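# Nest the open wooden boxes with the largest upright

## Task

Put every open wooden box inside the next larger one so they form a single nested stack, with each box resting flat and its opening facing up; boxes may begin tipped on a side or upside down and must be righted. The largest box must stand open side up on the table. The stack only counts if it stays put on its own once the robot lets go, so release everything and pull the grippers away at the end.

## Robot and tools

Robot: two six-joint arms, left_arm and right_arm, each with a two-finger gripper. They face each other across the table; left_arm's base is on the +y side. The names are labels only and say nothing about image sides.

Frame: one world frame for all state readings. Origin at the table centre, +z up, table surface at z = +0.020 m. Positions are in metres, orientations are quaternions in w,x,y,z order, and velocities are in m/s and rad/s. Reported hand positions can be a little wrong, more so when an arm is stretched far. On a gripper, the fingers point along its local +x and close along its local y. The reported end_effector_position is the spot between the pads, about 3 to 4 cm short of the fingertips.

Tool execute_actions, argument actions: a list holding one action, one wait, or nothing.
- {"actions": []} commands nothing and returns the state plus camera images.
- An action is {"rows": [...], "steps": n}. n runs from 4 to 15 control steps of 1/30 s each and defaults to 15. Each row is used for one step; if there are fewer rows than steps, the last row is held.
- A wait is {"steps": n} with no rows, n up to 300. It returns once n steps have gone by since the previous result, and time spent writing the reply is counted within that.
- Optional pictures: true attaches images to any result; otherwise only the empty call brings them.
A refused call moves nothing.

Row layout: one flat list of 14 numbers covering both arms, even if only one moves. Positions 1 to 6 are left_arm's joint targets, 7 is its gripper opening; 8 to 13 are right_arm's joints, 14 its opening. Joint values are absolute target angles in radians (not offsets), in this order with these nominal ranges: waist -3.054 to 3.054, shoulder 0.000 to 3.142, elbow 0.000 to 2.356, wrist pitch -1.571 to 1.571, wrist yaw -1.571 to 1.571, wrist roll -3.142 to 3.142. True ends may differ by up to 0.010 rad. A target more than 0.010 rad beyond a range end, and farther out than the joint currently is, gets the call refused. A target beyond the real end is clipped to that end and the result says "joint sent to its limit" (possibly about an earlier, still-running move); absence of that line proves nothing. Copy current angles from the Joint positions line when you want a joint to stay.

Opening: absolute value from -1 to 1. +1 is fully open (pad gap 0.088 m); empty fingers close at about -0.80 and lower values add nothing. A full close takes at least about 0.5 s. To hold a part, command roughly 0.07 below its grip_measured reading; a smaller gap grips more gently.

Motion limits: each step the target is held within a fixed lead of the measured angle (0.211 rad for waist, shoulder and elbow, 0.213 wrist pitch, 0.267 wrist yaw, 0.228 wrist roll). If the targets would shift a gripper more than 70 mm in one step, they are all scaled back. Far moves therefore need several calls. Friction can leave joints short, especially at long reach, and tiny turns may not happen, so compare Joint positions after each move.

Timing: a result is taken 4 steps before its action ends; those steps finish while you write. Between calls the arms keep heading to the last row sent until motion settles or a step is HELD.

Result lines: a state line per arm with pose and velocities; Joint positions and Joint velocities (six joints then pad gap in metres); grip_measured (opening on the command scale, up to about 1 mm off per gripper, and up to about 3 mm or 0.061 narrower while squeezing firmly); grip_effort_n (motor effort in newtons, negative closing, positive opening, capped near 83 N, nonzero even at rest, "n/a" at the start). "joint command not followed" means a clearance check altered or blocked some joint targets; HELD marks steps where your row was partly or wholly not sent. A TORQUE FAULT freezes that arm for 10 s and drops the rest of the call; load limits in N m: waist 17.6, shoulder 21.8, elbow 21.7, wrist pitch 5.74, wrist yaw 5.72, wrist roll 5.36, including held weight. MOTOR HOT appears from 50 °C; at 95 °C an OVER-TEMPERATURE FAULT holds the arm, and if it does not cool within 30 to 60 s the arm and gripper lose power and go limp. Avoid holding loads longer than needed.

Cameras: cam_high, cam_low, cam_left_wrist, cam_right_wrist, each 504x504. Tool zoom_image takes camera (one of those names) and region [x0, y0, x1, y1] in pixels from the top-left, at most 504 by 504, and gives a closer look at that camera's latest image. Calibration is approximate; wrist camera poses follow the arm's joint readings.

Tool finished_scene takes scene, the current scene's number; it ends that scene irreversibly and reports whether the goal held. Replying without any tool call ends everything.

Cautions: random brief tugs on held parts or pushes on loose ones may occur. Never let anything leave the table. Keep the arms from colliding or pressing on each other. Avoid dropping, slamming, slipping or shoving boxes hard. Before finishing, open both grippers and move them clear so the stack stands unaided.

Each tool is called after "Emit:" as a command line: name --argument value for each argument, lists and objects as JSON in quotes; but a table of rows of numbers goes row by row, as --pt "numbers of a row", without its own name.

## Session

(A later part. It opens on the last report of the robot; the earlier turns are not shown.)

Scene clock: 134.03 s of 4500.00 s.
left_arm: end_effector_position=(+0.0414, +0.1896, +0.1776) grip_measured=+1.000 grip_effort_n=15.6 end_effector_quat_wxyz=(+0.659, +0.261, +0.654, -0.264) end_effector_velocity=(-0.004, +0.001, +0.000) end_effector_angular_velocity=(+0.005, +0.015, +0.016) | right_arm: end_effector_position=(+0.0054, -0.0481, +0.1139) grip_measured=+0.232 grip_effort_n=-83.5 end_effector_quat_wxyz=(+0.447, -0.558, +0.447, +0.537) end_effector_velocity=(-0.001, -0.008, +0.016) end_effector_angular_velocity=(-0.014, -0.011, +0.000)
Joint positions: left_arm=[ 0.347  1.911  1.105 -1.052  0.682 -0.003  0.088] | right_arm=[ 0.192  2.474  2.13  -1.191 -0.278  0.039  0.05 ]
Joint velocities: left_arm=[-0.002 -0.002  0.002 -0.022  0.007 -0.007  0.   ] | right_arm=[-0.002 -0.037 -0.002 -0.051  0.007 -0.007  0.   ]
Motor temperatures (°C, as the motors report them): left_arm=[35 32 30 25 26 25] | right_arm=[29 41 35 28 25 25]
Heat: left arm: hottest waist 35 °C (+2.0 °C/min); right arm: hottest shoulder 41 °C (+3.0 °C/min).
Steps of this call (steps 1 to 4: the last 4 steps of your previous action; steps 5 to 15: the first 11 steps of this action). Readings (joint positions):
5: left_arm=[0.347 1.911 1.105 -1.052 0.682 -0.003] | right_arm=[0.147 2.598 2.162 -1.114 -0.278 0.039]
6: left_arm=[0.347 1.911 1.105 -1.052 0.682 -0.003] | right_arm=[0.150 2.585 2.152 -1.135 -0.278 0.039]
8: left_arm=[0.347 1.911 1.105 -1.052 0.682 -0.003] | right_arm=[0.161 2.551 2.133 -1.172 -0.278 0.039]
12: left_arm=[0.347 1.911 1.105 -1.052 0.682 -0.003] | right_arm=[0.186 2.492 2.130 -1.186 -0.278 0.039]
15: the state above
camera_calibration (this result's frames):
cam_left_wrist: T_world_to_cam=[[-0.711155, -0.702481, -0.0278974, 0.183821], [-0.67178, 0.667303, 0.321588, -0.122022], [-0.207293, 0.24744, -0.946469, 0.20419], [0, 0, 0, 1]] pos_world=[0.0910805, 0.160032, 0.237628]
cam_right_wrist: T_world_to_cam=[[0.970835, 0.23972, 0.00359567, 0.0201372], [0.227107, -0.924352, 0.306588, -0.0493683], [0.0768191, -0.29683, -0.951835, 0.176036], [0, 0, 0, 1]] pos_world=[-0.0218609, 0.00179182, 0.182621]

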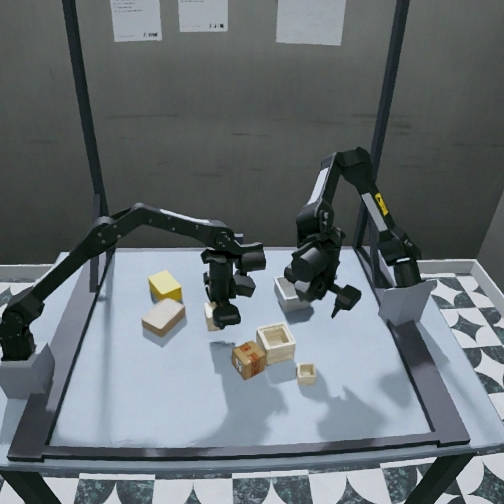

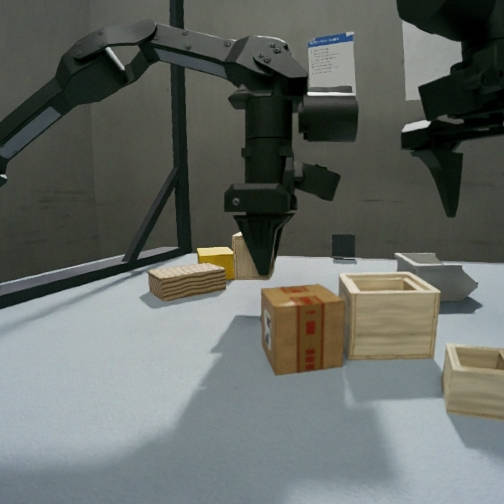

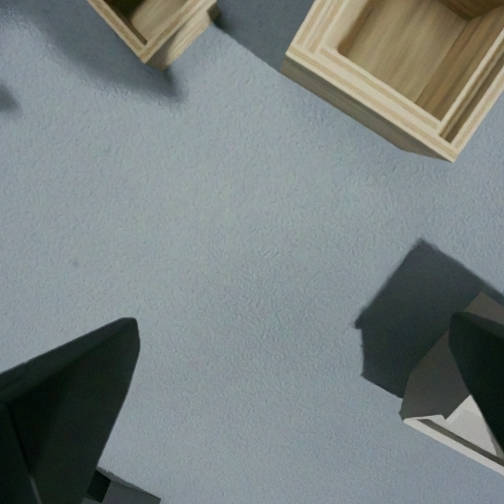

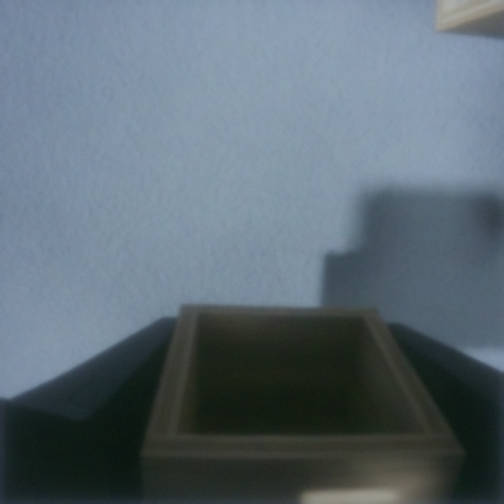

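Emit:
execute_actions --actions '[{"rows":[[0.35,1.9,1.1,-1.05,0.68,0,1.0,0.2,1.9,1.6,-0.8,-0.2,0.1,0.1]],"steps":15}]'

Emit:
execute_actions --actions '[{"rows":[[0.35,1.9,1.1,-1.05,0.68,0,1.0,0.272,1.9,0.6,1.0,0,0.35,0.1]],"steps":15}]'

Emit:
execute_actions --actions '[{"steps":45}]' --pictures true

Scene clock: 134.57 s of 4500.00 s.
left_arm: end_effector_position=(+0.0414, +0.1896, +0.1776) grip_measured=+1.000 grip_effort_n=15.6 end_effector_quat_wxyz=(+0.659, +0.261, +0.654, -0.264) end_effector_velocity=(-0.000, +0.001, -0.000) end_effector_angular_velocity=(+0.011, -0.000, -0.004) | right_arm: end_effector_position=(-0.0068, -0.0627, +0.1934) grip_measured=+0.232 grip_effort_n=-83.5 end_effector_quat_wxyz=(+0.519, -0.479, +0.347, +0.617) end_effector_velocity=(-0.059, -0.126, +0.291) end_effector_angular_velocity=(+0.608, +0.131, +0.154)
Joint positions: left_arm=[ 0.347  1.911  1.105 -1.052  0.682 -0.003  0.088] | right_arm=[ 0.195  2.049  1.692 -0.843 -0.209  0.095  0.05 ]
Joint velocities: left_arm=[-0.002  0.002  0.002 -0.007 -0.007  0.007  0.   ] | right_arm=[ 0.012 -1.145 -0.711  0.212  0.037  0.037 -0.   ]
Motor temperatures (°C, as the motors report them): left_arm=[35 32 30 25 26 25] | right_arm=[29 41 35 28 25 25]
Heat: left arm: hottest waist 35 °C (+2.0 °C/min); right arm: hottest shoulder 41 °C (+3.0 °C/min).
Steps of this call (steps 1 to 4: the last 4 steps of your previous action; step 5: the robot went on to your last target; steps 6 to 16: the first 11 steps of this action). Readings (joint positions):
6: left_arm=[0.347 1.911 1.105 -1.052 0.682 -0.003] | right_arm=[0.191 2.459 2.104 -1.174 -0.274 0.045]
7: left_arm=[0.347 1.911 1.105 -1.052 0.682 -0.003] | right_arm=[0.192 2.428 2.054 -1.119 -0.256 0.058]
9: left_arm=[0.347 1.911 1.105 -1.052 0.682 -0.003] | right_arm=[0.193 2.355 1.961 -1.038 -0.233 0.075]
13: left_arm=[0.347 1.911 1.105 -1.052 0.682 -0.003] | right_arm=[0.194 2.181 1.793 -0.881 -0.214 0.090]
16: the state above

Scene clock: 135.07 s of 4500.00 s.
left_arm: end_effector_position=(+0.0414, +0.1896, +0.1776) grip_measured=+1.000 grip_effort_n=15.6 end_effector_quat_wxyz=(+0.659, +0.261, +0.654, -0.264) end_effector_velocity=(-0.001, +0.002, -0.000) end_effector_angular_velocity=(+0.011, -0.000, -0.004) | right_arm: end_effector_position=(+0.0093, -0.0863, +0.1467) grip_measured=+0.232 grip_effort_n=-83.5 end_effector_quat_wxyz=(+0.622, -0.391, +0.308, +0.605) end_effector_velocity=(+0.132, -0.104, -0.245) end_effector_angular_velocity=(+0.150, +0.001, -0.115)
Joint positions: left_arm=[ 0.347  1.911  1.105 -1.052  0.682 -0.003  0.088] | right_arm=[ 0.269  1.896  1.206 -0.322 -0.016  0.333  0.05 ]
Joint velocities: left_arm=[-0.002 -0.002 -0.002 -0.007 -0.007  0.007  0.   ] | right_arm=[-0.002 -0.007 -1.258  1.355  0.11   0.11  -0.   ]
Motor temperatures (°C, as the motors report them): left_arm=[35 32 30 25 26 25] | right_arm=[29 41 35 28 25 25]
Heat: left arm: hottest waist 35 °C (+2.0 °C/min); right arm: hottest shoulder 41 °C (+3.0 °C/min).
Steps of this call (steps 1 to 4: the last 4 steps of your previous action; steps 5 to 15: the first 11 steps of this action). Readings (joint positions):
5: left_arm=[0.347 1.911 1.105 -1.052 0.682 -0.003] | right_arm=[0.200 1.927 1.628 -0.786 -0.187 0.124]
6: left_arm=[0.347 1.911 1.105 -1.052 0.682 -0.003] | right_arm=[0.210 1.909 1.589 -0.726 -0.135 0.177]
8: left_arm=[0.347 1.911 1.105 -1.052 0.682 -0.003] | right_arm=[0.234 1.893 1.512 -0.638 -0.079 0.249]
12: left_arm=[0.347 1.911 1.105 -1.052 0.682 -0.003] | right_arm=[0.267 1.896 1.336 -0.460 -0.032 0.315]
15: the state above

Scene clock: 136.57 s of 4500.00 s.
left_arm: end_effector_position=(+0.0414, +0.1896, +0.1776) grip_measured=+1.000 grip_effort_n=15.6 end_effector_quat_wxyz=(+0.659, +0.261, +0.654, -0.264) end_effector_velocity=(+0.002, +0.001, +0.001) end_effector_angular_velocity=(+0.011, -0.021, -0.002) | right_arm: end_effector_position=(+0.0088, -0.0928, +0.1624) grip_measured=+0.233 grip_effort_n=-83.5 end_effector_quat_wxyz=(+0.618, -0.124, +0.127, +0.766) end_effector_velocity=(+0.003, -0.001, -0.000) end_effector_angular_velocity=(+0.001, -0.024, -0.003)
Joint positions: left_arm=[ 0.347  1.911  1.105 -1.052  0.682 -0.003  0.088] | right_arm=[ 0.269  1.894  0.611  0.997 -0.003  0.352  0.05 ]
Joint velocities: left_arm=[-0.002 -0.007 -0.002  0.007 -0.022 -0.007  0.   ] | right_arm=[-0.002 -0.007 -0.007 -0.007  0.007 -0.022 -0.   ]
Motor temperatures (°C, as the motors report them): left_arm=[35 32 30 25 26 25] | right_arm=[29 41 35 28 25 25]
Heat: left arm: hottest waist 35 °C (+2.0 °C/min); right arm: hottest shoulder 41 °C (+3.0 °C/min).
Kept back: nothing.
Steps of this call (steps 1 to 4: the last 4 steps of your previous action; steps 5 to 45: the robot went on to your last target). Readings (joint positions):
1: left_arm=[0.347 1.911 1.105 -1.052 0.682 -0.003] | right_arm=[0.269 1.896 1.164 -0.276 -0.013 0.337]
2: left_arm=[0.347 1.911 1.105 -1.052 0.682 -0.003] | right_arm=[0.269 1.896 1.122 -0.230 -0.011 0.339]
4: left_arm=[0.347 1.911 1.105 -1.052 0.682 -0.003] | right_arm=[0.269 1.896 1.036 -0.139 -0.008 0.343]
8: left_arm=[0.347 1.911 1.105 -1.052 0.682 -0.003] | right_arm=[0.269 1.896 0.863 0.043 -0.006 0.346]
45: the state above
camera_calibration (this result's frames):
cam_left_wrist: T_world_to_cam=[[-0.711155, -0.702481, -0.0278974, 0.183821], [-0.67178, 0.667303, 0.321588, -0.122022], [-0.207293, 0.24744, -0.946469, 0.20419], [0, 0, 0, 1]] pos_world=[0.0910805, 0.160032, 0.237628]
cam_right_wrist: T_world_to_cam=[[0.973191, 0.22989, -0.00705899, 0.0282221], [0.132185, -0.584165, -0.800799, 0.106004], [-0.188219, 0.778397, -0.598892, 0.253434], [0, 0, 0, 1]] pos_world=[0.0062237, -0.141837, 0.236867]

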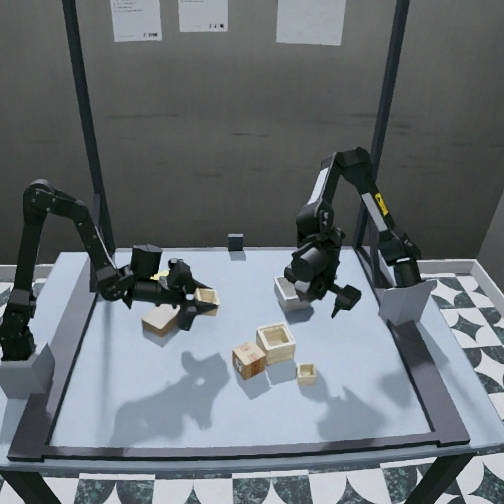

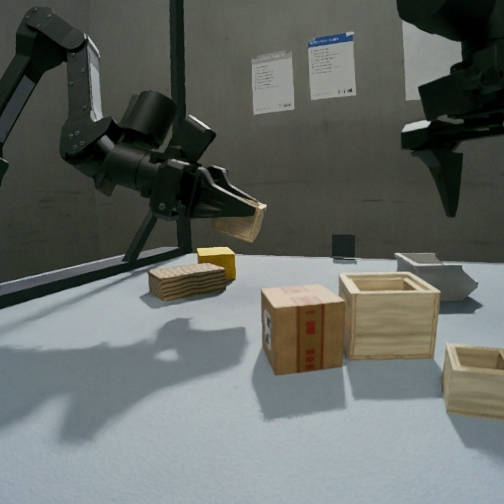

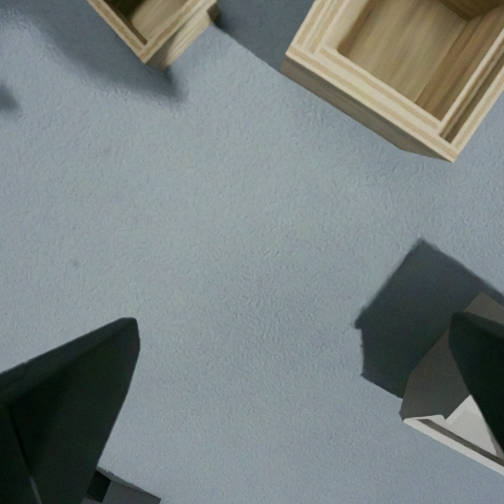

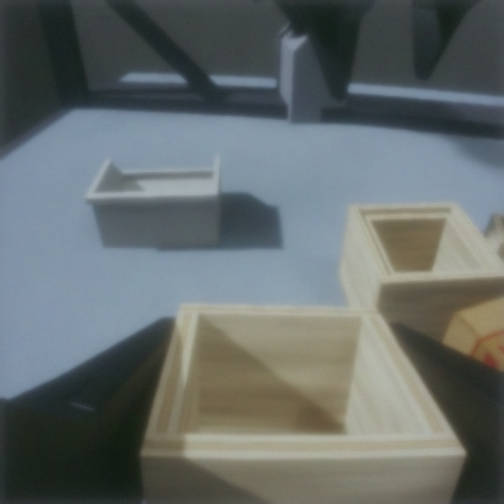

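Emit:
execute_actions --actions '[{"rows":[[0.35,1.9,1.1,-1.05,0.68,0,1.0,0.263,2.4,0.75,1.45,0,0.348,0.1]],"steps":15}]'

Emit:
execute_actions --actions '[{"steps":25}]' --pictures true

Scene clock: 137.07 s of 4500.00 s.
left_arm: end_effector_position=(+0.0414, +0.1896, +0.1776) grip_measured=+1.000 grip_effort_n=15.6 end_effector_quat_wxyz=(+0.659, +0.261, +0.654, -0.264) end_effector_velocity=(-0.002, +0.003, -0.001) end_effector_angular_velocity=(+0.013, +0.002, +0.013) | right_arm: end_effector_position=(+0.0182, -0.0608, +0.1030) grip_measured=+0.233 grip_effort_n=-83.5 end_effector_quat_wxyz=(+0.611, -0.083, +0.097, +0.781) end_effector_velocity=(+0.121, -0.060, -0.312) end_effector_angular_velocity=(-0.555, -0.193, -0.174)
Joint positions: left_arm=[ 0.347  1.911  1.105 -1.052  0.682 -0.003  0.088] | right_arm=[ 0.266  2.311  0.739  1.393 -0.003  0.35   0.05 ]
Joint velocities: left_arm=[-0.002 -0.002 -0.007 -0.007 -0.007 -0.007  0.   ] | right_arm=[-0.007  0.847 -0.007  0.242 -0.007 -0.007 -0.   ]
Motor temperatures (°C, as the motors report them): left_arm=[35 32 30 25 26 25] | right_arm=[29 41 35 28 25 25]
Heat: left arm: hottest waist 35 °C (+2.0 °C/min); right arm: hottest shoulder 41 °C (+3.0 °C/min).
Steps of this call (steps 1 to 4: the robot went on to your last target; steps 5 to 15: the first 11 steps of this action). Readings (joint positions):
5: left_arm=[0.347 1.911 1.105 -1.052 0.682 -0.003] | right_arm=[0.269 1.910 0.616 1.020 -0.003 0.352]
6: left_arm=[0.347 1.911 1.105 -1.052 0.682 -0.003] | right_arm=[0.269 1.949 0.636 1.080 -0.003 0.351]
8: left_arm=[0.347 1.911 1.105 -1.052 0.682 -0.003] | right_arm=[0.269 2.038 0.692 1.167 -0.003 0.351]
12: left_arm=[0.347 1.911 1.105 -1.052 0.682 -0.003] | right_arm=[0.267 2.203 0.733 1.340 -0.003 0.350]
15: the state above

Scene clock: 137.90 s of 4500.00 s.
left_arm: end_effector_position=(+0.0414, +0.1896, +0.1776) grip_measured=+1.000 grip_effort_n=15.6 end_effector_quat_wxyz=(+0.659, +0.261, +0.654, -0.264) end_effector_velocity=(-0.003, +0.004, -0.000) end_effector_angular_velocity=(+0.019, +0.008, +0.019) | right_arm: end_effector_position=(+0.0261, -0.0646, +0.0828) grip_measured=+0.233 grip_effort_n=-83.5 end_effector_quat_wxyz=(+0.612, -0.090, +0.102, +0.779) end_effector_velocity=(-0.002, -0.001, +0.000) end_effector_angular_velocity=(-0.007, -0.004, +0.019)
Joint positions: left_arm=[ 0.347  1.911  1.105 -1.052  0.682 -0.003  0.088] | right_arm=[ 0.266  2.387  0.743  1.447 -0.003  0.35   0.05 ]
Joint velocities: left_arm=[-0.002 -0.002 -0.002 -0.022 -0.007 -0.007  0.   ] | right_arm=[-0.002 -0.007 -0.002 -0.007 -0.022 -0.007  0.   ]
Motor temperatures (°C, as the motors report them): left_arm=[35 32 30 25 26 25] | right_arm=[29 41 35 28 25 25]
Heat: left arm: hottest waist 35 °C (+2.0 °C/min); right arm: hottest shoulder 41 °C (+3.0 °C/min).
Kept back: nothing.
Steps of this call (steps 1 to 4: the last 4 steps of your previous action; steps 5 to 25: the robot went on to your last target). Readings (joint positions):
1: left_arm=[0.347 1.911 1.105 -1.052 0.682 -0.003] | right_arm=[0.266 2.337 0.739 1.401 -0.003 0.350]
2: left_arm=[0.347 1.911 1.105 -1.052 0.682 -0.003] | right_arm=[0.266 2.355 0.739 1.410 -0.003 0.350]
4: left_arm=[0.347 1.911 1.105 -1.052 0.682 -0.003] | right_arm=[0.266 2.373 0.739 1.427 -0.003 0.350]
8: left_arm=[0.347 1.911 1.105 -1.052 0.682 -0.003] | right_arm=[0.266 2.379 0.742 1.443 -0.003 0.350]
25: the state above
camera_calibration (this result's frames):
cam_left_wrist: T_world_to_cam=[[-0.711155, -0.702481, -0.0278974, 0.183821], [-0.67178, 0.667303, 0.321588, -0.122022], [-0.207293, 0.24744, -0.946469, 0.20419], [0, 0, 0, 1]] pos_world=[0.0910805, 0.160032, 0.237628]
cam_right_wrist: T_world_to_cam=[[0.967462, 0.252732, -0.0119744, 0.0063717], [0.123618, -0.513445, -0.849172, 0.0651684], [-0.220761, 0.820061, -0.527981, 0.184692], [0, 0, 0, 1]] pos_world=[0.0265525, -0.119609, 0.152929]

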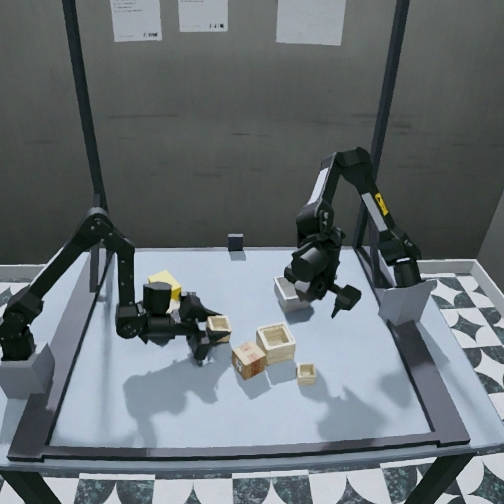

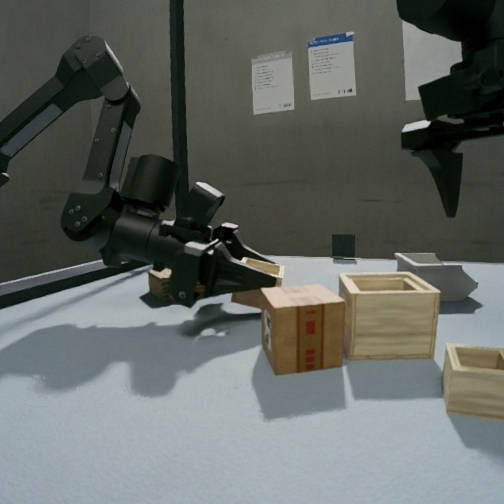

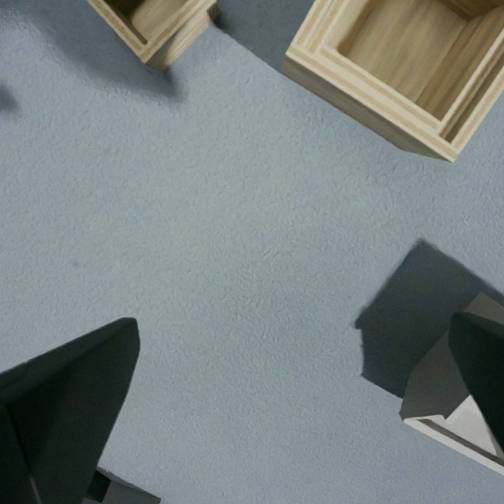

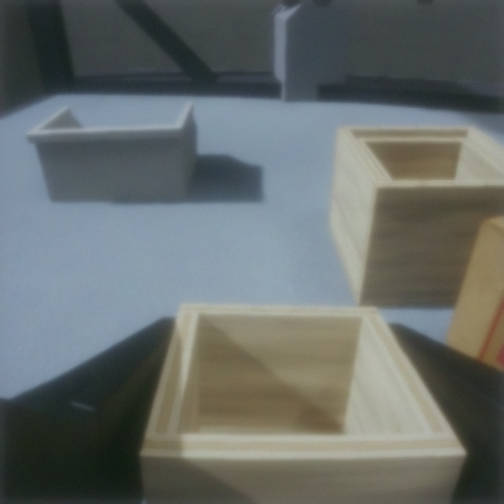

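Emit:
execute_actions --actions '[{"rows":[[0.35,1.9,1.1,-1.05,0.68,0,1.0,0.261,2.53,0.79,1.55,0,0.348,0.1]],"steps":15}]'

Emit:
execute_actions --actions '[{"steps":15}]' --pictures true

Scene clock: 138.43 s of 4500.00 s.
left_arm: end_effector_position=(+0.0414, +0.1896, +0.1776) grip_measured=+1.000 grip_effort_n=15.6 end_effector_quat_wxyz=(+0.659, +0.261, +0.654, -0.264) end_effector_velocity=(-0.002, +0.003, -0.001) end_effector_angular_velocity=(+0.013, +0.003, +0.028) | right_arm: end_effector_position=(+0.0314, -0.0602, +0.0680) grip_measured=+0.233 grip_effort_n=-83.5 end_effector_quat_wxyz=(+0.610, -0.074, +0.089, +0.783) end_effector_velocity=(-0.000, +0.002, -0.001) end_effector_angular_velocity=(+0.025, +0.006, +0.024)
Joint positions: left_arm=[ 0.347  1.911  1.105 -1.052  0.682 -0.003  0.088] | right_arm=[ 0.262  2.498  0.787  1.555 -0.002  0.348  0.05 ]
Joint velocities: left_arm=[-0.002 -0.002 -0.007 -0.007 -0.007 -0.022  0.   ] | right_arm=[-0.007  0.037  0.017  0.051 -0.022 -0.007 -0.   ]
Motor temperatures (°C, as the motors report them): left_arm=[35 32 30 25 26 25] | right_arm=[29 41 35 28 25 25]
Heat: left arm: hottest waist 35 °C (+1.0 °C/min); right arm: hottest shoulder 41 °C (+3.0 °C/min).
Steps of this call (steps 1 to 5: the robot went on to your last target; steps 6 to 16: the first 11 steps of this action). Readings (joint positions):
6: left_arm=[0.347 1.911 1.105 -1.052 0.682 -0.003] | right_arm=[0.266 2.398 0.745 1.459 -0.003 0.350]
7: left_arm=[0.347 1.911 1.105 -1.052 0.682 -0.003] | right_arm=[0.265 2.420 0.756 1.494 -0.003 0.350]
9: left_arm=[0.347 1.911 1.105 -1.052 0.682 -0.003] | right_arm=[0.264 2.462 0.775 1.509 -0.003 0.350]
13: left_arm=[0.347 1.911 1.105 -1.052 0.682 -0.003] | right_arm=[0.263 2.491 0.783 1.546 -0.002 0.348]
16: the state above

Scene clock: 138.93 s of 4500.00 s.
left_arm: end_effector_position=(+0.0414, +0.1896, +0.1776) grip_measured=+1.000 grip_effort_n=15.6 end_effector_quat_wxyz=(+0.659, +0.261, +0.654, -0.264) end_effector_velocity=(-0.001, -0.002, +0.001) end_effector_angular_velocity=(-0.010, -0.001, -0.002) | right_arm: end_effector_position=(+0.0316, -0.0598, +0.0677) grip_measured=+0.233 grip_effort_n=-83.5 end_effector_quat_wxyz=(+0.610, -0.073, +0.088, +0.784) end_effector_velocity=(+0.000, -0.001, -0.000) end_effector_angular_velocity=(+0.002, -0.005, +0.007)
Joint positions: left_arm=[ 0.347  1.911  1.105 -1.052  0.682 -0.003  0.088] | right_arm=[ 0.261  2.503  0.789  1.561 -0.002  0.348  0.05 ]
Joint velocities: left_arm=[-0.002 -0.007 -0.002  0.007  0.007 -0.007  0.   ] | right_arm=[-0.002  0.002 -0.002  0.007 -0.007 -0.007 -0.   ]
Motor temperatures (°C, as the motors report them): left_arm=[35 32 30 25 26 25] | right_arm=[29 41 35 28 25 25]
Heat: left arm: hottest waist 35 °C (+1.0 °C/min); right arm: hottest shoulder 41 °C (+3.0 °C/min).
Kept back: nothing.
Steps of this call (steps 1 to 4: the last 4 steps of your previous action; steps 5 to 15: the robot went on to your last target). Readings (joint positions):
1: left_arm=[0.347 1.911 1.105 -1.052 0.682 -0.003] | right_arm=[0.262 2.500 0.788 1.556 -0.002 0.348]
2: left_arm=[0.347 1.911 1.105 -1.052 0.682 -0.003] | right_arm=[0.261 2.500 0.788 1.558 -0.002 0.348]
4: left_arm=[0.347 1.911 1.105 -1.052 0.682 -0.003] | right_arm=[0.261 2.501 0.788 1.559 -0.002 0.348]
8: left_arm=[0.347 1.911 1.105 -1.052 0.682 -0.003] | right_arm=[0.261 2.503 0.789 1.561 -0.002 0.348]
15: the state above
All arms were judged still, so your last target was given up. Only a new action makes them travel on or press farther. Fingers that are still opening or closing keep moving.
camera_calibration (this result's frames):
cam_left_wrist: T_world_to_cam=[[-0.711155, -0.702481, -0.0278974, 0.183821], [-0.67178, 0.667303, 0.321588, -0.122022], [-0.207293, 0.24744, -0.946469, 0.20419], [0, 0, 0, 1]] pos_world=[0.0910805, 0.160032, 0.237628]
cam_right_wrist: T_world_to_cam=[[0.965192, 0.261255, -0.0122323, 0.000247391], [0.117637, -0.475424, -0.871856, 0.0581285], [-0.233592, 0.84007, -0.489609, 0.173065], [0, 0, 0, 1]] pos_world=[0.0333497, -0.117815, 0.135417]

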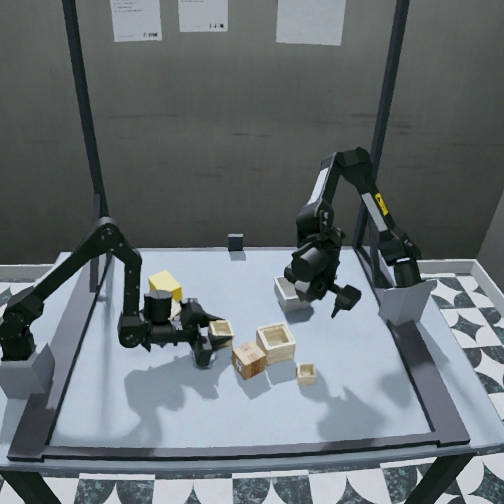

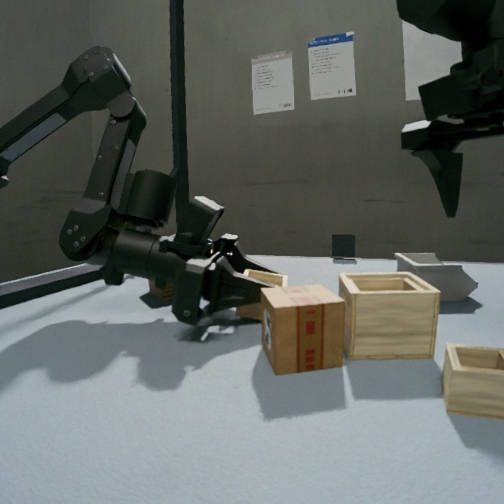

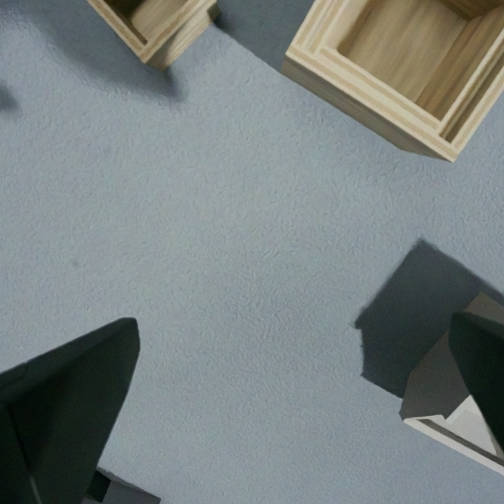

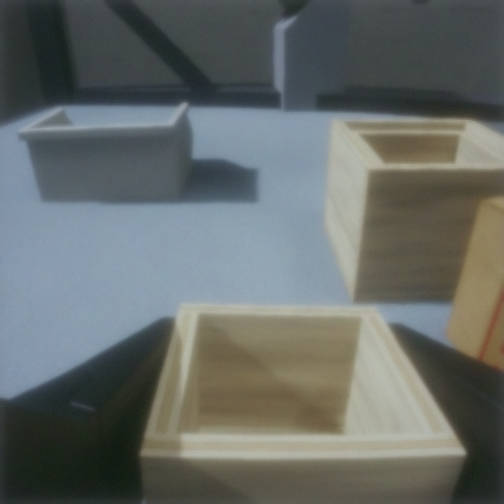

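Likely near the table; release.

Emit:
execute_actions --actions '[{"rows":[[0.35,1.9,1.1,-1.05,0.68,0,1.0,0.261,2.51,0.79,1.56,0,0.348,0.7]],"steps":15}]'

Emit:
execute_actions --actions '[{"rows":[[0.35,1.9,1.1,-1.05,0.68,0,1.0,0.272,1.9,0.9,0.8,0,0.35,0.7]],"steps":15}]'

Emit:
execute_actions --actions '[{"rows":[[0.35,1.9,1.1,-1.05,0.68,0,1.0,0.5,1.3,1.0,-0.6,-0.2,0.1,0.7]],"steps":15}]'

Emit:
execute_actions --actions '[{"rows":[[-0.046,2.3,2.0,-1.1,0.749,-0.123,-0.8,0.5,1.3,1.0,-0.6,-0.2,0.1,0.7]],"steps":15}]'

Emit:
execute_actions --actions '[{"steps":15}]' --pictures true

Scene clock: 139.50 s of 4500.00 s.
left_arm: end_effector_position=(+0.0414, +0.1896, +0.1776) grip_measured=+1.000 grip_effort_n=15.1 end_effector_quat_wxyz=(+0.659, +0.261, +0.654, -0.264) end_effector_velocity=(-0.001, +0.002, -0.000) end_effector_angular_velocity=(+0.011, -0.000, -0.004) | right_arm: end_effector_position=(+0.0320, -0.0600, +0.0665) grip_measured=+0.663 grip_effort_n=19.8 end_effector_quat_wxyz=(+0.611, -0.074, +0.089, +0.783) end_effector_velocity=(+0.000, -0.001, +0.001) end_effector_angular_velocity=(+0.002, -0.005, +0.007)
Joint positions: left_arm=[ 0.347  1.911  1.105 -1.052  0.682 -0.003  0.088] | right_arm=[ 0.261  2.505  0.79   1.558 -0.002  0.348  0.071]
Joint velocities: left_arm=[-0.002 -0.002 -0.002 -0.007 -0.007  0.007  0.   ] | right_arm=[-0.002 -0.002 -0.007  0.007 -0.007 -0.007  0.013]
Motor temperatures (°C, as the motors report them): left_arm=[35 32 30 25 26 25] | right_arm=[29 41 34 29 25 25]
Heat: left arm: hottest waist 35 °C (+1.0 °C/min); right arm: hottest shoulder 41 °C (+3.0 °C/min).
Steps of this call (steps 1 to 6: nothing new was sent; steps 7 to 17: the first 11 steps of this action). Readings (joint positions):
7: left_arm=[0.347 1.911 1.105 -1.052 0.682 -0.003] | right_arm=[0.261 2.503 0.789 1.562 -0.002 0.348]
8: left_arm=[0.347 1.911 1.105 -1.052 0.682 -0.003] | right_arm=[0.261 2.503 0.790 1.560 -0.002 0.348]
10: left_arm=[0.347 1.911 1.105 -1.052 0.682 -0.003] | right_arm=[0.261 2.505 0.790 1.556 -0.002 0.348]
14: left_arm=[0.347 1.911 1.105 -1.052 0.682 -0.003] | right_arm=[0.261 2.505 0.790 1.558 -0.002 0.348]
17: the state above

Scene clock: 140.00 s of 4500.00 s.
left_arm: end_effector_position=(+0.0414, +0.1896, +0.1776) grip_measured=+1.000 grip_effort_n=15.6 end_effector_quat_wxyz=(+0.659, +0.261, +0.654, -0.264) end_effector_velocity=(+0.001, +0.004, -0.001) end_effector_angular_velocity=(+0.024, -0.008, +0.013) | right_arm: end_effector_position=(-0.0174, -0.0239, +0.1747) grip_measured=+0.696 grip_effort_n=18.8 end_effector_quat_wxyz=(+0.604, -0.058, +0.077, +0.791) end_effector_velocity=(-0.123, -0.009, +0.373) end_effector_angular_velocity=(+0.065, +0.017, +0.042)
Joint positions: left_arm=[ 0.347  1.911  1.105 -1.052  0.682 -0.003  0.088] | right_arm=[ 0.267  2.121  0.887  1.123 -0.002  0.348  0.073]
Joint velocities: left_arm=[-0.002  0.002 -0.002 -0.007 -0.022 -0.007  0.   ] | right_arm=[ 0.012 -1.331  0.071 -1.326 -0.007 -0.007  0.   ]
Motor temperatures (°C, as the motors report them): left_arm=[35 32 30 25 26 25] | right_arm=[29 41 34 29 25 25]
Heat: left arm: hottest waist 35 °C (+1.0 °C/min); right arm: hottest shoulder 41 °C (+3.0 °C/min).
Steps of this call (steps 1 to 4: the last 4 steps of your previous action; steps 5 to 15: the first 11 steps of this action). Readings (joint positions):
5: left_arm=[0.347 1.911 1.105 -1.052 0.682 -0.003] | right_arm=[0.261 2.494 0.794 1.543 -0.002 0.348]
6: left_arm=[0.347 1.911 1.105 -1.052 0.682 -0.003] | right_arm=[0.261 2.473 0.801 1.488 -0.002 0.348]
8: left_arm=[0.347 1.911 1.105 -1.052 0.682 -0.003] | right_arm=[0.262 2.417 0.826 1.421 -0.002 0.348]
12: left_arm=[0.347 1.911 1.105 -1.052 0.682 -0.003] | right_arm=[0.266 2.255 0.873 1.258 -0.002 0.348]
15: the state above

Scene clock: 140.50 s of 4500.00 s.
left_arm: end_effector_position=(+0.0414, +0.1896, +0.1776) grip_measured=+1.000 grip_effort_n=15.6 end_effector_quat_wxyz=(+0.659, +0.261, +0.654, -0.264) end_effector_velocity=(+0.001, +0.002, +0.000) end_effector_angular_velocity=(+0.019, -0.013, +0.007) | right_arm: end_effector_position=(-0.1446, -0.0890, +0.2633) grip_measured=+0.697 grip_effort_n=19.3 end_effector_quat_wxyz=(+0.459, -0.138, +0.027, +0.877) end_effector_velocity=(-0.224, -0.227, +0.256) end_effector_angular_velocity=(+0.053, -0.246, +0.743)
Joint positions: left_arm=[ 0.347  1.911  1.105 -1.052  0.682 -0.003  0.088] | right_arm=[ 0.447  1.72   0.96   0.653 -0.151  0.159  0.073]
Joint velocities: left_arm=[-0.002 -0.002  0.002 -0.007 -0.022 -0.007  0.   ] | right_arm=[ 0.374 -1.018  0.159 -1.106 -0.286 -0.374  0.   ]
Motor temperatures (°C, as the motors report them): left_arm=[35 32 30 25 26 25] | right_arm=[29 41 34 29 25 25]
Heat: left arm: hottest waist 35 °C (+1.0 °C/min); right arm: hottest shoulder 41 °C (+3.0 °C/min).
Steps of this call (steps 1 to 4: the last 4 steps of your previous action; steps 5 to 15: the first 11 steps of this action). Readings (joint positions):
5: left_arm=[0.347 1.911 1.105 -1.052 0.682 -0.003] | right_arm=[0.270 1.945 0.902 0.922 -0.004 0.338]
6: left_arm=[0.347 1.911 1.105 -1.052 0.682 -0.003] | right_arm=[0.280 1.929 0.908 0.902 -0.019 0.315]
8: left_arm=[0.347 1.911 1.105 -1.052 0.682 -0.003] | right_arm=[0.317 1.897 0.920 0.858 -0.055 0.274]
12: left_arm=[0.347 1.911 1.105 -1.052 0.682 -0.003] | right_arm=[0.401 1.811 0.942 0.754 -0.116 0.202]
15: the state above

Scene clock: 141.00 s of 4500.00 s.
left_arm: end_effector_position=(+0.0094, +0.0953, +0.0884) grip_measured=-0.192 grip_effort_n=-18.4 end_effector_quat_wxyz=(+0.573, +0.357, +0.685, -0.274) end_effector_velocity=(-0.103, -0.306, -0.109) end_effector_angular_velocity=(-0.161, -0.015, -0.865) | right_arm: end_effector_position=(-0.1459, -0.1782, +0.3264) grip_measured=+0.697 grip_effort_n=19.3 end_effector_quat_wxyz=(+0.423, -0.234, +0.065, +0.873) end_effector_velocity=(+0.129, -0.075, -0.262) end_effector_angular_velocity=(-1.144, -0.722, -0.353)
Joint positions: left_arm=[-0.008  2.253  1.521 -1.098  0.739 -0.111  0.03 ] | right_arm=[ 0.496  1.31   1.005 -0.    -0.195  0.103  0.073]
Joint velocities: left_arm=[-0.598  0.466  1.199  0.007  0.051 -0.066 -0.175] | right_arm=[ 0.002 -0.002 -0.002 -1.399 -0.007 -0.007 -0.   ]
Motor temperatures (°C, as the motors report them): left_arm=[35 32 30 25 26 25] | right_arm=[29 41 34 29 25 25]
Heat: left arm: hottest waist 35 °C (+1.0 °C/min); right arm: hottest shoulder 41 °C (+3.0 °C/min).
Steps of this call (steps 1 to 4: the last 4 steps of your previous action; steps 5 to 15: the first 11 steps of this action). Readings (joint positions):
5: left_arm=[0.342 1.924 1.119 -1.062 0.682 -0.012] | right_arm=[0.486 1.523 0.981 0.444 -0.183 0.119]
6: left_arm=[0.317 1.955 1.155 -1.081 0.691 -0.038] | right_arm=[0.489 1.478 0.983 0.399 -0.186 0.115]
8: left_arm=[0.239 2.034 1.242 -1.071 0.714 -0.067] | right_arm=[0.492 1.399 0.989 0.313 -0.191 0.109]
12: left_arm=[0.080 2.178 1.397 -1.090 0.732 -0.099] | right_arm=[0.495 1.317 1.005 0.140 -0.195 0.105]
15: the state above

Scene clock: 141.50 s of 4500.00 s.
left_arm: end_effector_position=(-0.0254, -0.0320, +0.1450) grip_measured=-0.788 grip_effort_n=-61.2 end_effector_quat_wxyz=(+0.597, +0.384, +0.555, -0.434) end_effector_velocity=(+0.001, +0.001, -0.005) end_effector_angular_velocity=(+0.030, +0.016, +0.018) | right_arm: end_effector_position=(-0.0845, -0.2336, +0.2415) grip_measured=+0.697 grip_effort_n=18.8 end_effector_quat_wxyz=(+0.424, -0.439, +0.216, +0.762) end_effector_velocity=(+0.032, -0.037, -0.022) end_effector_angular_velocity=(-0.197, -0.114, -0.071)
Joint positions: left_arm=[-0.046  2.286  1.979 -1.098  0.748 -0.12   0.   ] | right_arm=[ 0.496  1.307  1.005 -0.56  -0.196  0.102  0.073]
Joint velocities: left_arm=[-0.002  0.037  0.046 -0.051  0.007  0.007 -0.   ] | right_arm=[-0.007 -0.022 -0.002 -0.256 -0.007  0.007 -0.   ]
Motor temperatures (°C, as the motors report them): left_arm=[35 32 30 25 26 25] | right_arm=[29 41 34 29 25 25]
Heat: left arm: hottest waist 35 °C (+1.0 °C/min); right arm: hottest shoulder 41 °C (+3.0 °C/min).
Kept back: nothing.
Steps of this call (steps 1 to 4: the last 4 steps of your previous action; steps 5 to 15: the robot went on to your last target). Readings (joint positions):
1: left_arm=[-0.025 2.267 1.562 -1.098 0.740 -0.113] | right_arm=[0.496 1.310 1.005 -0.048 -0.195 0.103]
2: left_arm=[-0.036 2.275 1.604 -1.100 0.742 -0.115] | right_arm=[0.496 1.310 1.005 -0.094 -0.195 0.103]
4: left_arm=[-0.045 2.284 1.691 -1.100 0.743 -0.117] | right_arm=[0.496 1.309 1.005 -0.181 -0.196 0.103]
8: left_arm=[-0.046 2.285 1.867 -1.098 0.744 -0.119] | right_arm=[0.496 1.308 1.005 -0.364 -0.196 0.102]
15: the state above
camera_calibration (this result's frames):
cam_left_wrist: T_world_to_cam=[[-0.953481, -0.301341, -0.00820574, -0.0163645], [-0.294204, 0.924276, 0.243223, 0.0206496], [-0.0657088, 0.234323, -0.969936, 0.220942], [0, 0, 0, 1]] pos_world=[0.00498982, -0.0757891, 0.209143]
cam_right_wrist: T_world_to_cam=[[0.811908, 0.581324, 0.053556, 0.205796], [0.573966, -0.778129, -0.255106, -0.0403545], [-0.106626, 0.237862, -0.965429, 0.361968], [0, 0, 0, 1]] pos_world=[-0.10533, -0.237134, 0.328138]

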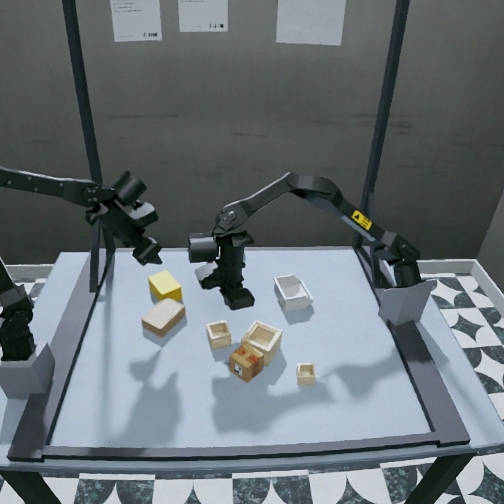

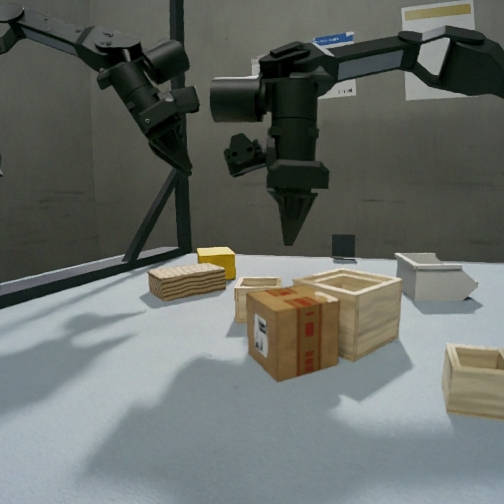

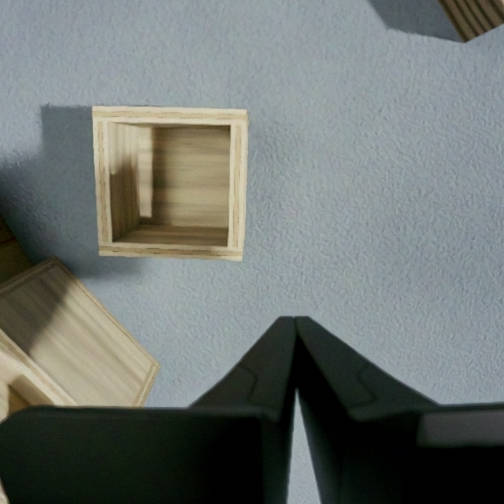

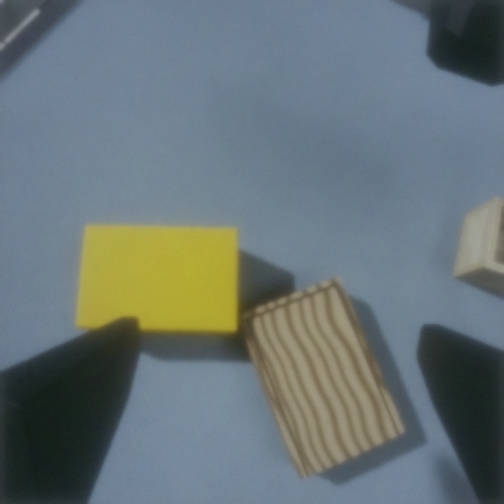

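Emit:
execute_actions --actions '[{"rows":[[0.023,2.513,2.267,-1.215,0.743,-0.056,-0.8,0.5,1.3,1.0,-0.6,-0.2,0.1,0.7]],"steps":15}]'

Emit:
execute_actions --actions '[{"steps":15}]' --pictures true

Scene clock: 142.10 s of 4500.00 s.
left_arm: end_effector_position=(+0.0315, -0.0478, +0.1443) grip_measured=-0.788 grip_effort_n=-66.3 end_effector_quat_wxyz=(+0.608, +0.376, +0.560, -0.419) end_effector_velocity=(-0.003, -0.025, +0.021) end_effector_angular_velocity=(-0.060, -0.035, -0.073) | right_arm: end_effector_position=(-0.0802, -0.2389, +0.2378) grip_measured=+0.697 grip_effort_n=19.8 end_effector_quat_wxyz=(+0.423, -0.451, +0.225, +0.753) end_effector_velocity=(+0.001, -0.006, -0.002) end_effector_angular_velocity=(-0.038, +0.016, -0.001)
Joint positions: left_arm=[ 0.026  2.5    2.235 -1.207  0.744 -0.063  0.   ] | right_arm=[ 0.497  1.307  1.005 -0.597 -0.196  0.102  0.073]
Joint velocities: left_arm=[ 0.007  0.037  0.159 -0.037 -0.007  0.022 -0.   ] | right_arm=[-0.007 -0.002 -0.002 -0.022 -0.037  0.007 -0.   ]
Motor temperatures (°C, as the motors report them): left_arm=[35 32 30 25 26 25] | right_arm=[29 41 34 29 25 25]
Heat: left arm: hottest waist 35 °C (+0.0 °C/min); right arm: hottest shoulder 41 °C (+3.0 °C/min).
Steps of this call (steps 1 to 7: the robot went on to your last target; steps 8 to 18: the first 11 steps of this action). Readings (joint positions):
8: left_arm=[-0.045 2.307 2.012 -1.122 0.748 -0.114] | right_arm=[0.496 1.307 1.005 -0.593 -0.196 0.102]
9: left_arm=[-0.041 2.341 2.063 -1.146 0.750 -0.103] | right_arm=[0.496 1.307 1.005 -0.594 -0.196 0.102]
11: left_arm=[-0.023 2.406 2.153 -1.162 0.750 -0.084] | right_arm=[0.497 1.307 1.005 -0.595 -0.196 0.102]
15: left_arm=[0.016 2.483 2.216 -1.199 0.744 -0.068] | right_arm=[0.497 1.307 1.005 -0.597 -0.196 0.102]
18: the state above

Scene clock: 142.60 s of 4500.00 s.
left_arm: end_effector_position=(+0.0271, -0.0525, +0.1468) grip_measured=-0.788 grip_effort_n=-66.3 end_effector_quat_wxyz=(+0.606, +0.379, +0.554, -0.426) end_effector_velocity=(+0.003, +0.003, -0.002) end_effector_angular_velocity=(+0.016, -0.016, +0.016) | right_arm: end_effector_position=(-0.0801, -0.2389, +0.2377) grip_measured=+0.697 grip_effort_n=19.3 end_effector_quat_wxyz=(+0.423, -0.451, +0.225, +0.753) end_effector_velocity=(+0.003, -0.002, -0.002) end_effector_angular_velocity=(-0.014, +0.002, -0.013)
Joint positions: left_arm=[ 0.02   2.502  2.259 -1.213  0.744 -0.059  0.   ] | right_arm=[ 0.497  1.307  1.005 -0.597 -0.196  0.102  0.073]
Joint velocities: left_arm=[-0.002  0.002 -0.002 -0.007 -0.022 -0.007 -0.   ] | right_arm=[-0.007 -0.002 -0.007 -0.007 -0.007  0.007 -0.   ]
Motor temperatures (°C, as the motors report them): left_arm=[35 32 30 25 26 25] | right_arm=[29 41 34 29 25 25]
Heat: left arm: hottest waist 35 °C (+0.0 °C/min); right arm: hottest shoulder 41 °C (+3.0 °C/min).
Kept back: nothing.
Steps of this call (steps 1 to 4: the last 4 steps of your previous action; steps 5 to 15: the robot went on to your last target). Readings (joint positions):
1: left_arm=[0.025 2.500 2.241 -1.209 0.744 -0.062] | right_arm=[0.497 1.307 1.005 -0.597 -0.196 0.102]
2: left_arm=[0.025 2.500 2.246 -1.210 0.744 -0.061] | right_arm=[0.497 1.307 1.005 -0.597 -0.196 0.102]
4: left_arm=[0.022 2.500 2.255 -1.210 0.744 -0.060] | right_arm=[0.497 1.307 1.005 -0.597 -0.196 0.102]
8: left_arm=[0.020 2.501 2.259 -1.213 0.744 -0.060] | right_arm=[0.497 1.307 1.005 -0.597 -0.196 0.102]
15: the state above
camera_calibration (this result's frames):
cam_left_wrist: T_world_to_cam=[[-0.946306, -0.32269, -0.0194076, 0.027865], [-0.318043, 0.918564, 0.23471, 0.0561327], [-0.0579114, 0.22828, -0.971872, 0.230663], [0, 0, 0, 1]] pos_world=[0.0575795, -0.0952255, 0.211541]
cam_right_wrist: T_world_to_cam=[[0.816181, 0.575493, 0.0515477, 0.20495], [0.571284, -0.790407, -0.221116, -0.0592117], [-0.0865068, 0.209919, -0.973884, 0.35701], [0, 0, 0, 1]] pos_world=[-0.102566, -0.239692, 0.324029]

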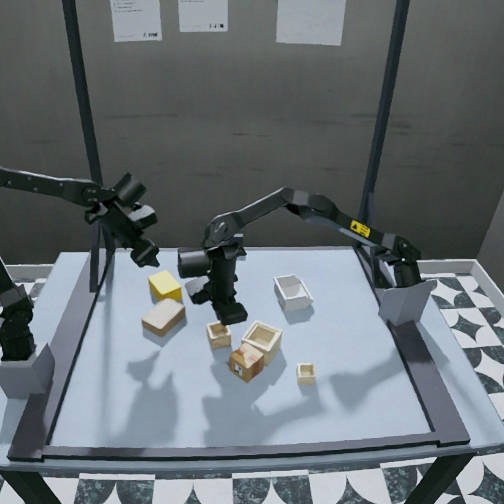

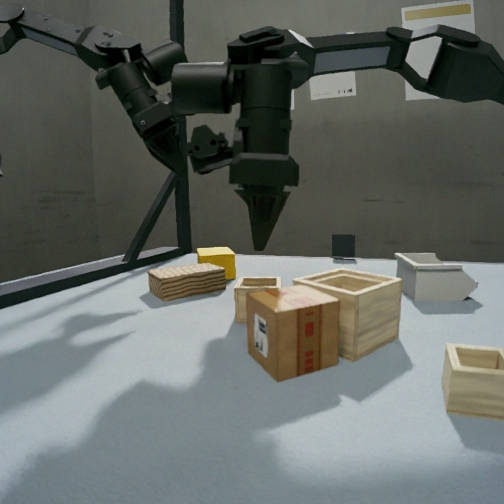

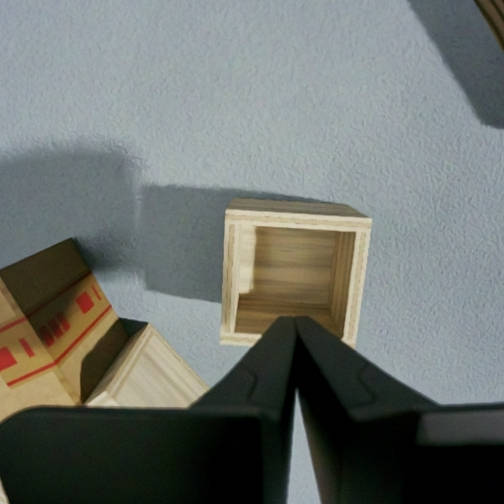

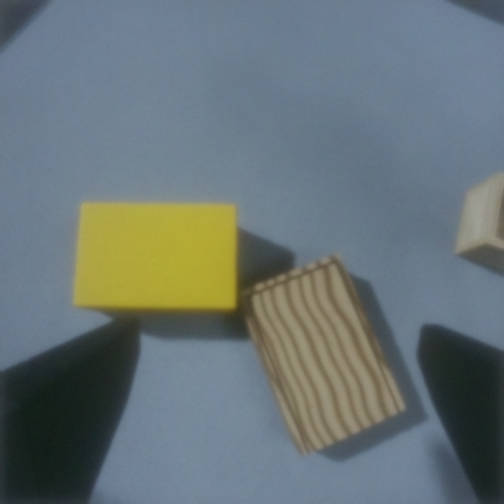

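Emit:
execute_actions --actions '[{"rows":[[-0.012,2.508,2.13,-1.04,0.752,-0.10,-0.8,0.5,1.3,1.0,-0.6,-0.2,0.1,0.7]],"steps":15}]'

Emit:
execute_actions --actions '[{"steps":12}]' --pictures true

Scene clock: 143.37 s of 4500.00 s.
left_arm: end_effector_position=(+0.0335, -0.0516, +0.1106) grip_measured=-0.788 grip_effort_n=-66.3 end_effector_quat_wxyz=(+0.601, +0.382, +0.552, -0.434) end_effector_velocity=(-0.000, -0.020, +0.003) end_effector_angular_velocity=(-0.078, -0.034, -0.077) | right_arm: end_effector_position=(-0.0801, -0.2389, +0.2377) grip_measured=+0.697 grip_effort_n=18.8 end_effector_quat_wxyz=(+0.423, -0.451, +0.225, +0.753) end_effector_velocity=(+0.003, -0.000, -0.001) end_effector_angular_velocity=(+0.001, -0.012, -0.001)
Joint positions: left_arm=[-0.017  2.507  2.14  -1.052  0.748 -0.094  0.   ] | right_arm=[ 0.497  1.307  1.005 -0.597 -0.196  0.102  0.073]
Joint velocities: left_arm=[-0.007 -0.012 -0.002  0.11  -0.007 -0.007  0.   ] | right_arm=[-0.002 -0.002 -0.002 -0.007  0.007 -0.007 -0.   ]
Motor temperatures (°C, as the motors report them): left_arm=[36 32 30 25 26 25] | right_arm=[29 41 34 29 25 25]
Heat: left arm: hottest waist 36 °C (+1.0 °C/min); right arm: hottest shoulder 41 °C (+3.0 °C/min).
Steps of this call (steps 1 to 12: the robot went on to your last target; steps 13 to 23: the first 11 steps of this action). Readings (joint positions):
13: left_arm=[0.020 2.502 2.249 -1.198 0.744 -0.062] | right_arm=[0.497 1.307 1.005 -0.597 -0.196 0.102]
14: left_arm=[0.018 2.500 2.226 -1.156 0.744 -0.068] | right_arm=[0.497 1.307 1.005 -0.597 -0.196 0.102]
16: left_arm=[0.009 2.500 2.193 -1.106 0.745 -0.080] | right_arm=[0.497 1.307 1.005 -0.597 -0.196 0.102]
20: left_arm=[-0.012 2.507 2.147 -1.066 0.746 -0.091] | right_arm=[0.497 1.307 1.005 -0.597 -0.196 0.102]
23: the state above

Scene clock: 143.77 s of 4500.00 s.
left_arm: end_effector_position=(+0.0344, -0.0520, +0.1099) grip_measured=-0.788 grip_effort_n=-66.3 end_effector_quat_wxyz=(+0.602, +0.381, +0.551, -0.435) end_effector_velocity=(-0.000, -0.001, -0.000) end_effector_angular_velocity=(-0.002, -0.008, +0.001) | right_arm: end_effector_position=(-0.0801, -0.2389, +0.2377) grip_measured=+0.697 grip_effort_n=20.2 end_effector_quat_wxyz=(+0.423, -0.451, +0.225, +0.753) end_effector_velocity=(-0.002, +0.001, +0.002) end_effector_angular_velocity=(+0.008, +0.008, +0.011)
Joint positions: left_arm=[-0.017  2.507  2.135 -1.042  0.749 -0.097  0.   ] | right_arm=[ 0.497  1.307  1.005 -0.597 -0.196  0.102  0.073]
Joint velocities: left_arm=[-0.002 -0.002 -0.002  0.007 -0.007 -0.007  0.   ] | right_arm=[-0.002 -0.002  0.002  0.007 -0.007 -0.007  0.   ]
Motor temperatures (°C, as the motors report them): left_arm=[36 32 30 25 26 25] | right_arm=[29 41 34 29 25 25]
Heat: left arm: hottest waist 36 °C (+1.0 °C/min); right arm: hottest shoulder 41 °C (+3.0 °C/min).
Kept back: nothing.
Steps of this call (steps 1 to 4: the last 4 steps of your previous action; steps 5 to 12: the robot went on to your last target). Readings (joint positions):
1: left_arm=[-0.017 2.507 2.140 -1.049 0.749 -0.095] | right_arm=[0.497 1.307 1.005 -0.597 -0.196 0.102]
2: left_arm=[-0.017 2.507 2.140 -1.047 0.749 -0.095] | right_arm=[0.497 1.307 1.005 -0.597 -0.196 0.102]
4: left_arm=[-0.017 2.507 2.139 -1.045 0.749 -0.096] | right_arm=[0.497 1.307 1.005 -0.597 -0.196 0.102]
8: left_arm=[-0.017 2.507 2.135 -1.043 0.749 -0.096] | right_arm=[0.497 1.307 1.005 -0.597 -0.196 0.102]
12: the state above
camera_calibration (this result's frames):
cam_left_wrist: T_world_to_cam=[[-0.95234, -0.304839, -0.0109995, 0.0344453], [-0.299108, 0.926147, 0.229754, 0.0670012], [-0.0598507, 0.222094, -0.973187, 0.194964], [0, 0, 0, 1]] pos_world=[0.064513, -0.0948528, 0.174721]
cam_right_wrist: T_world_to_cam=[[0.816181, 0.575493, 0.0515477, 0.20495], [0.571284, -0.790407, -0.221116, -0.0592117], [-0.0865068, 0.209919, -0.973884, 0.35701], [0, 0, 0, 1]] pos_world=[-0.102566, -0.239692, 0.324029]

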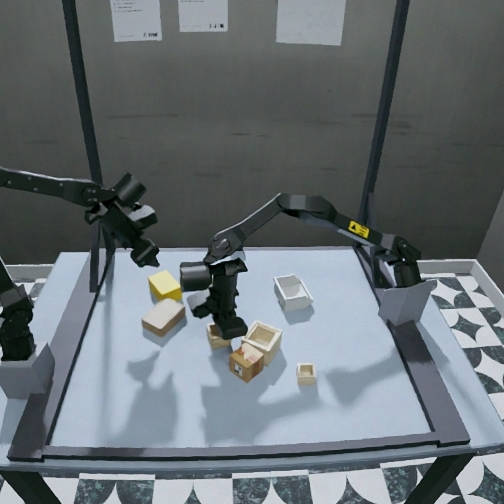

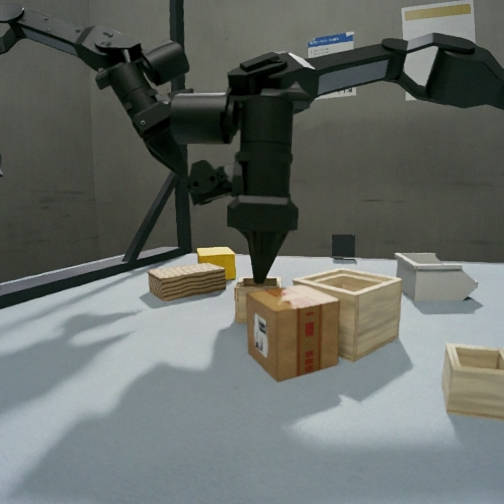

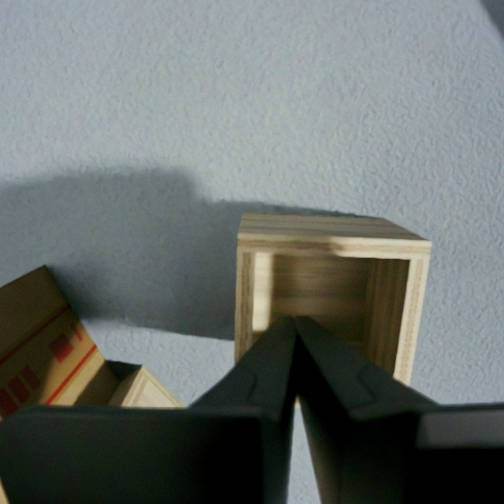

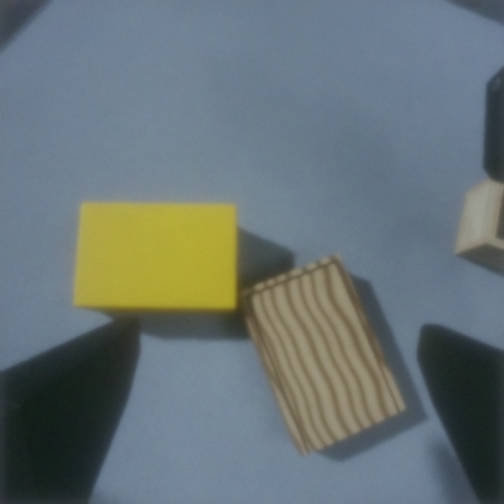

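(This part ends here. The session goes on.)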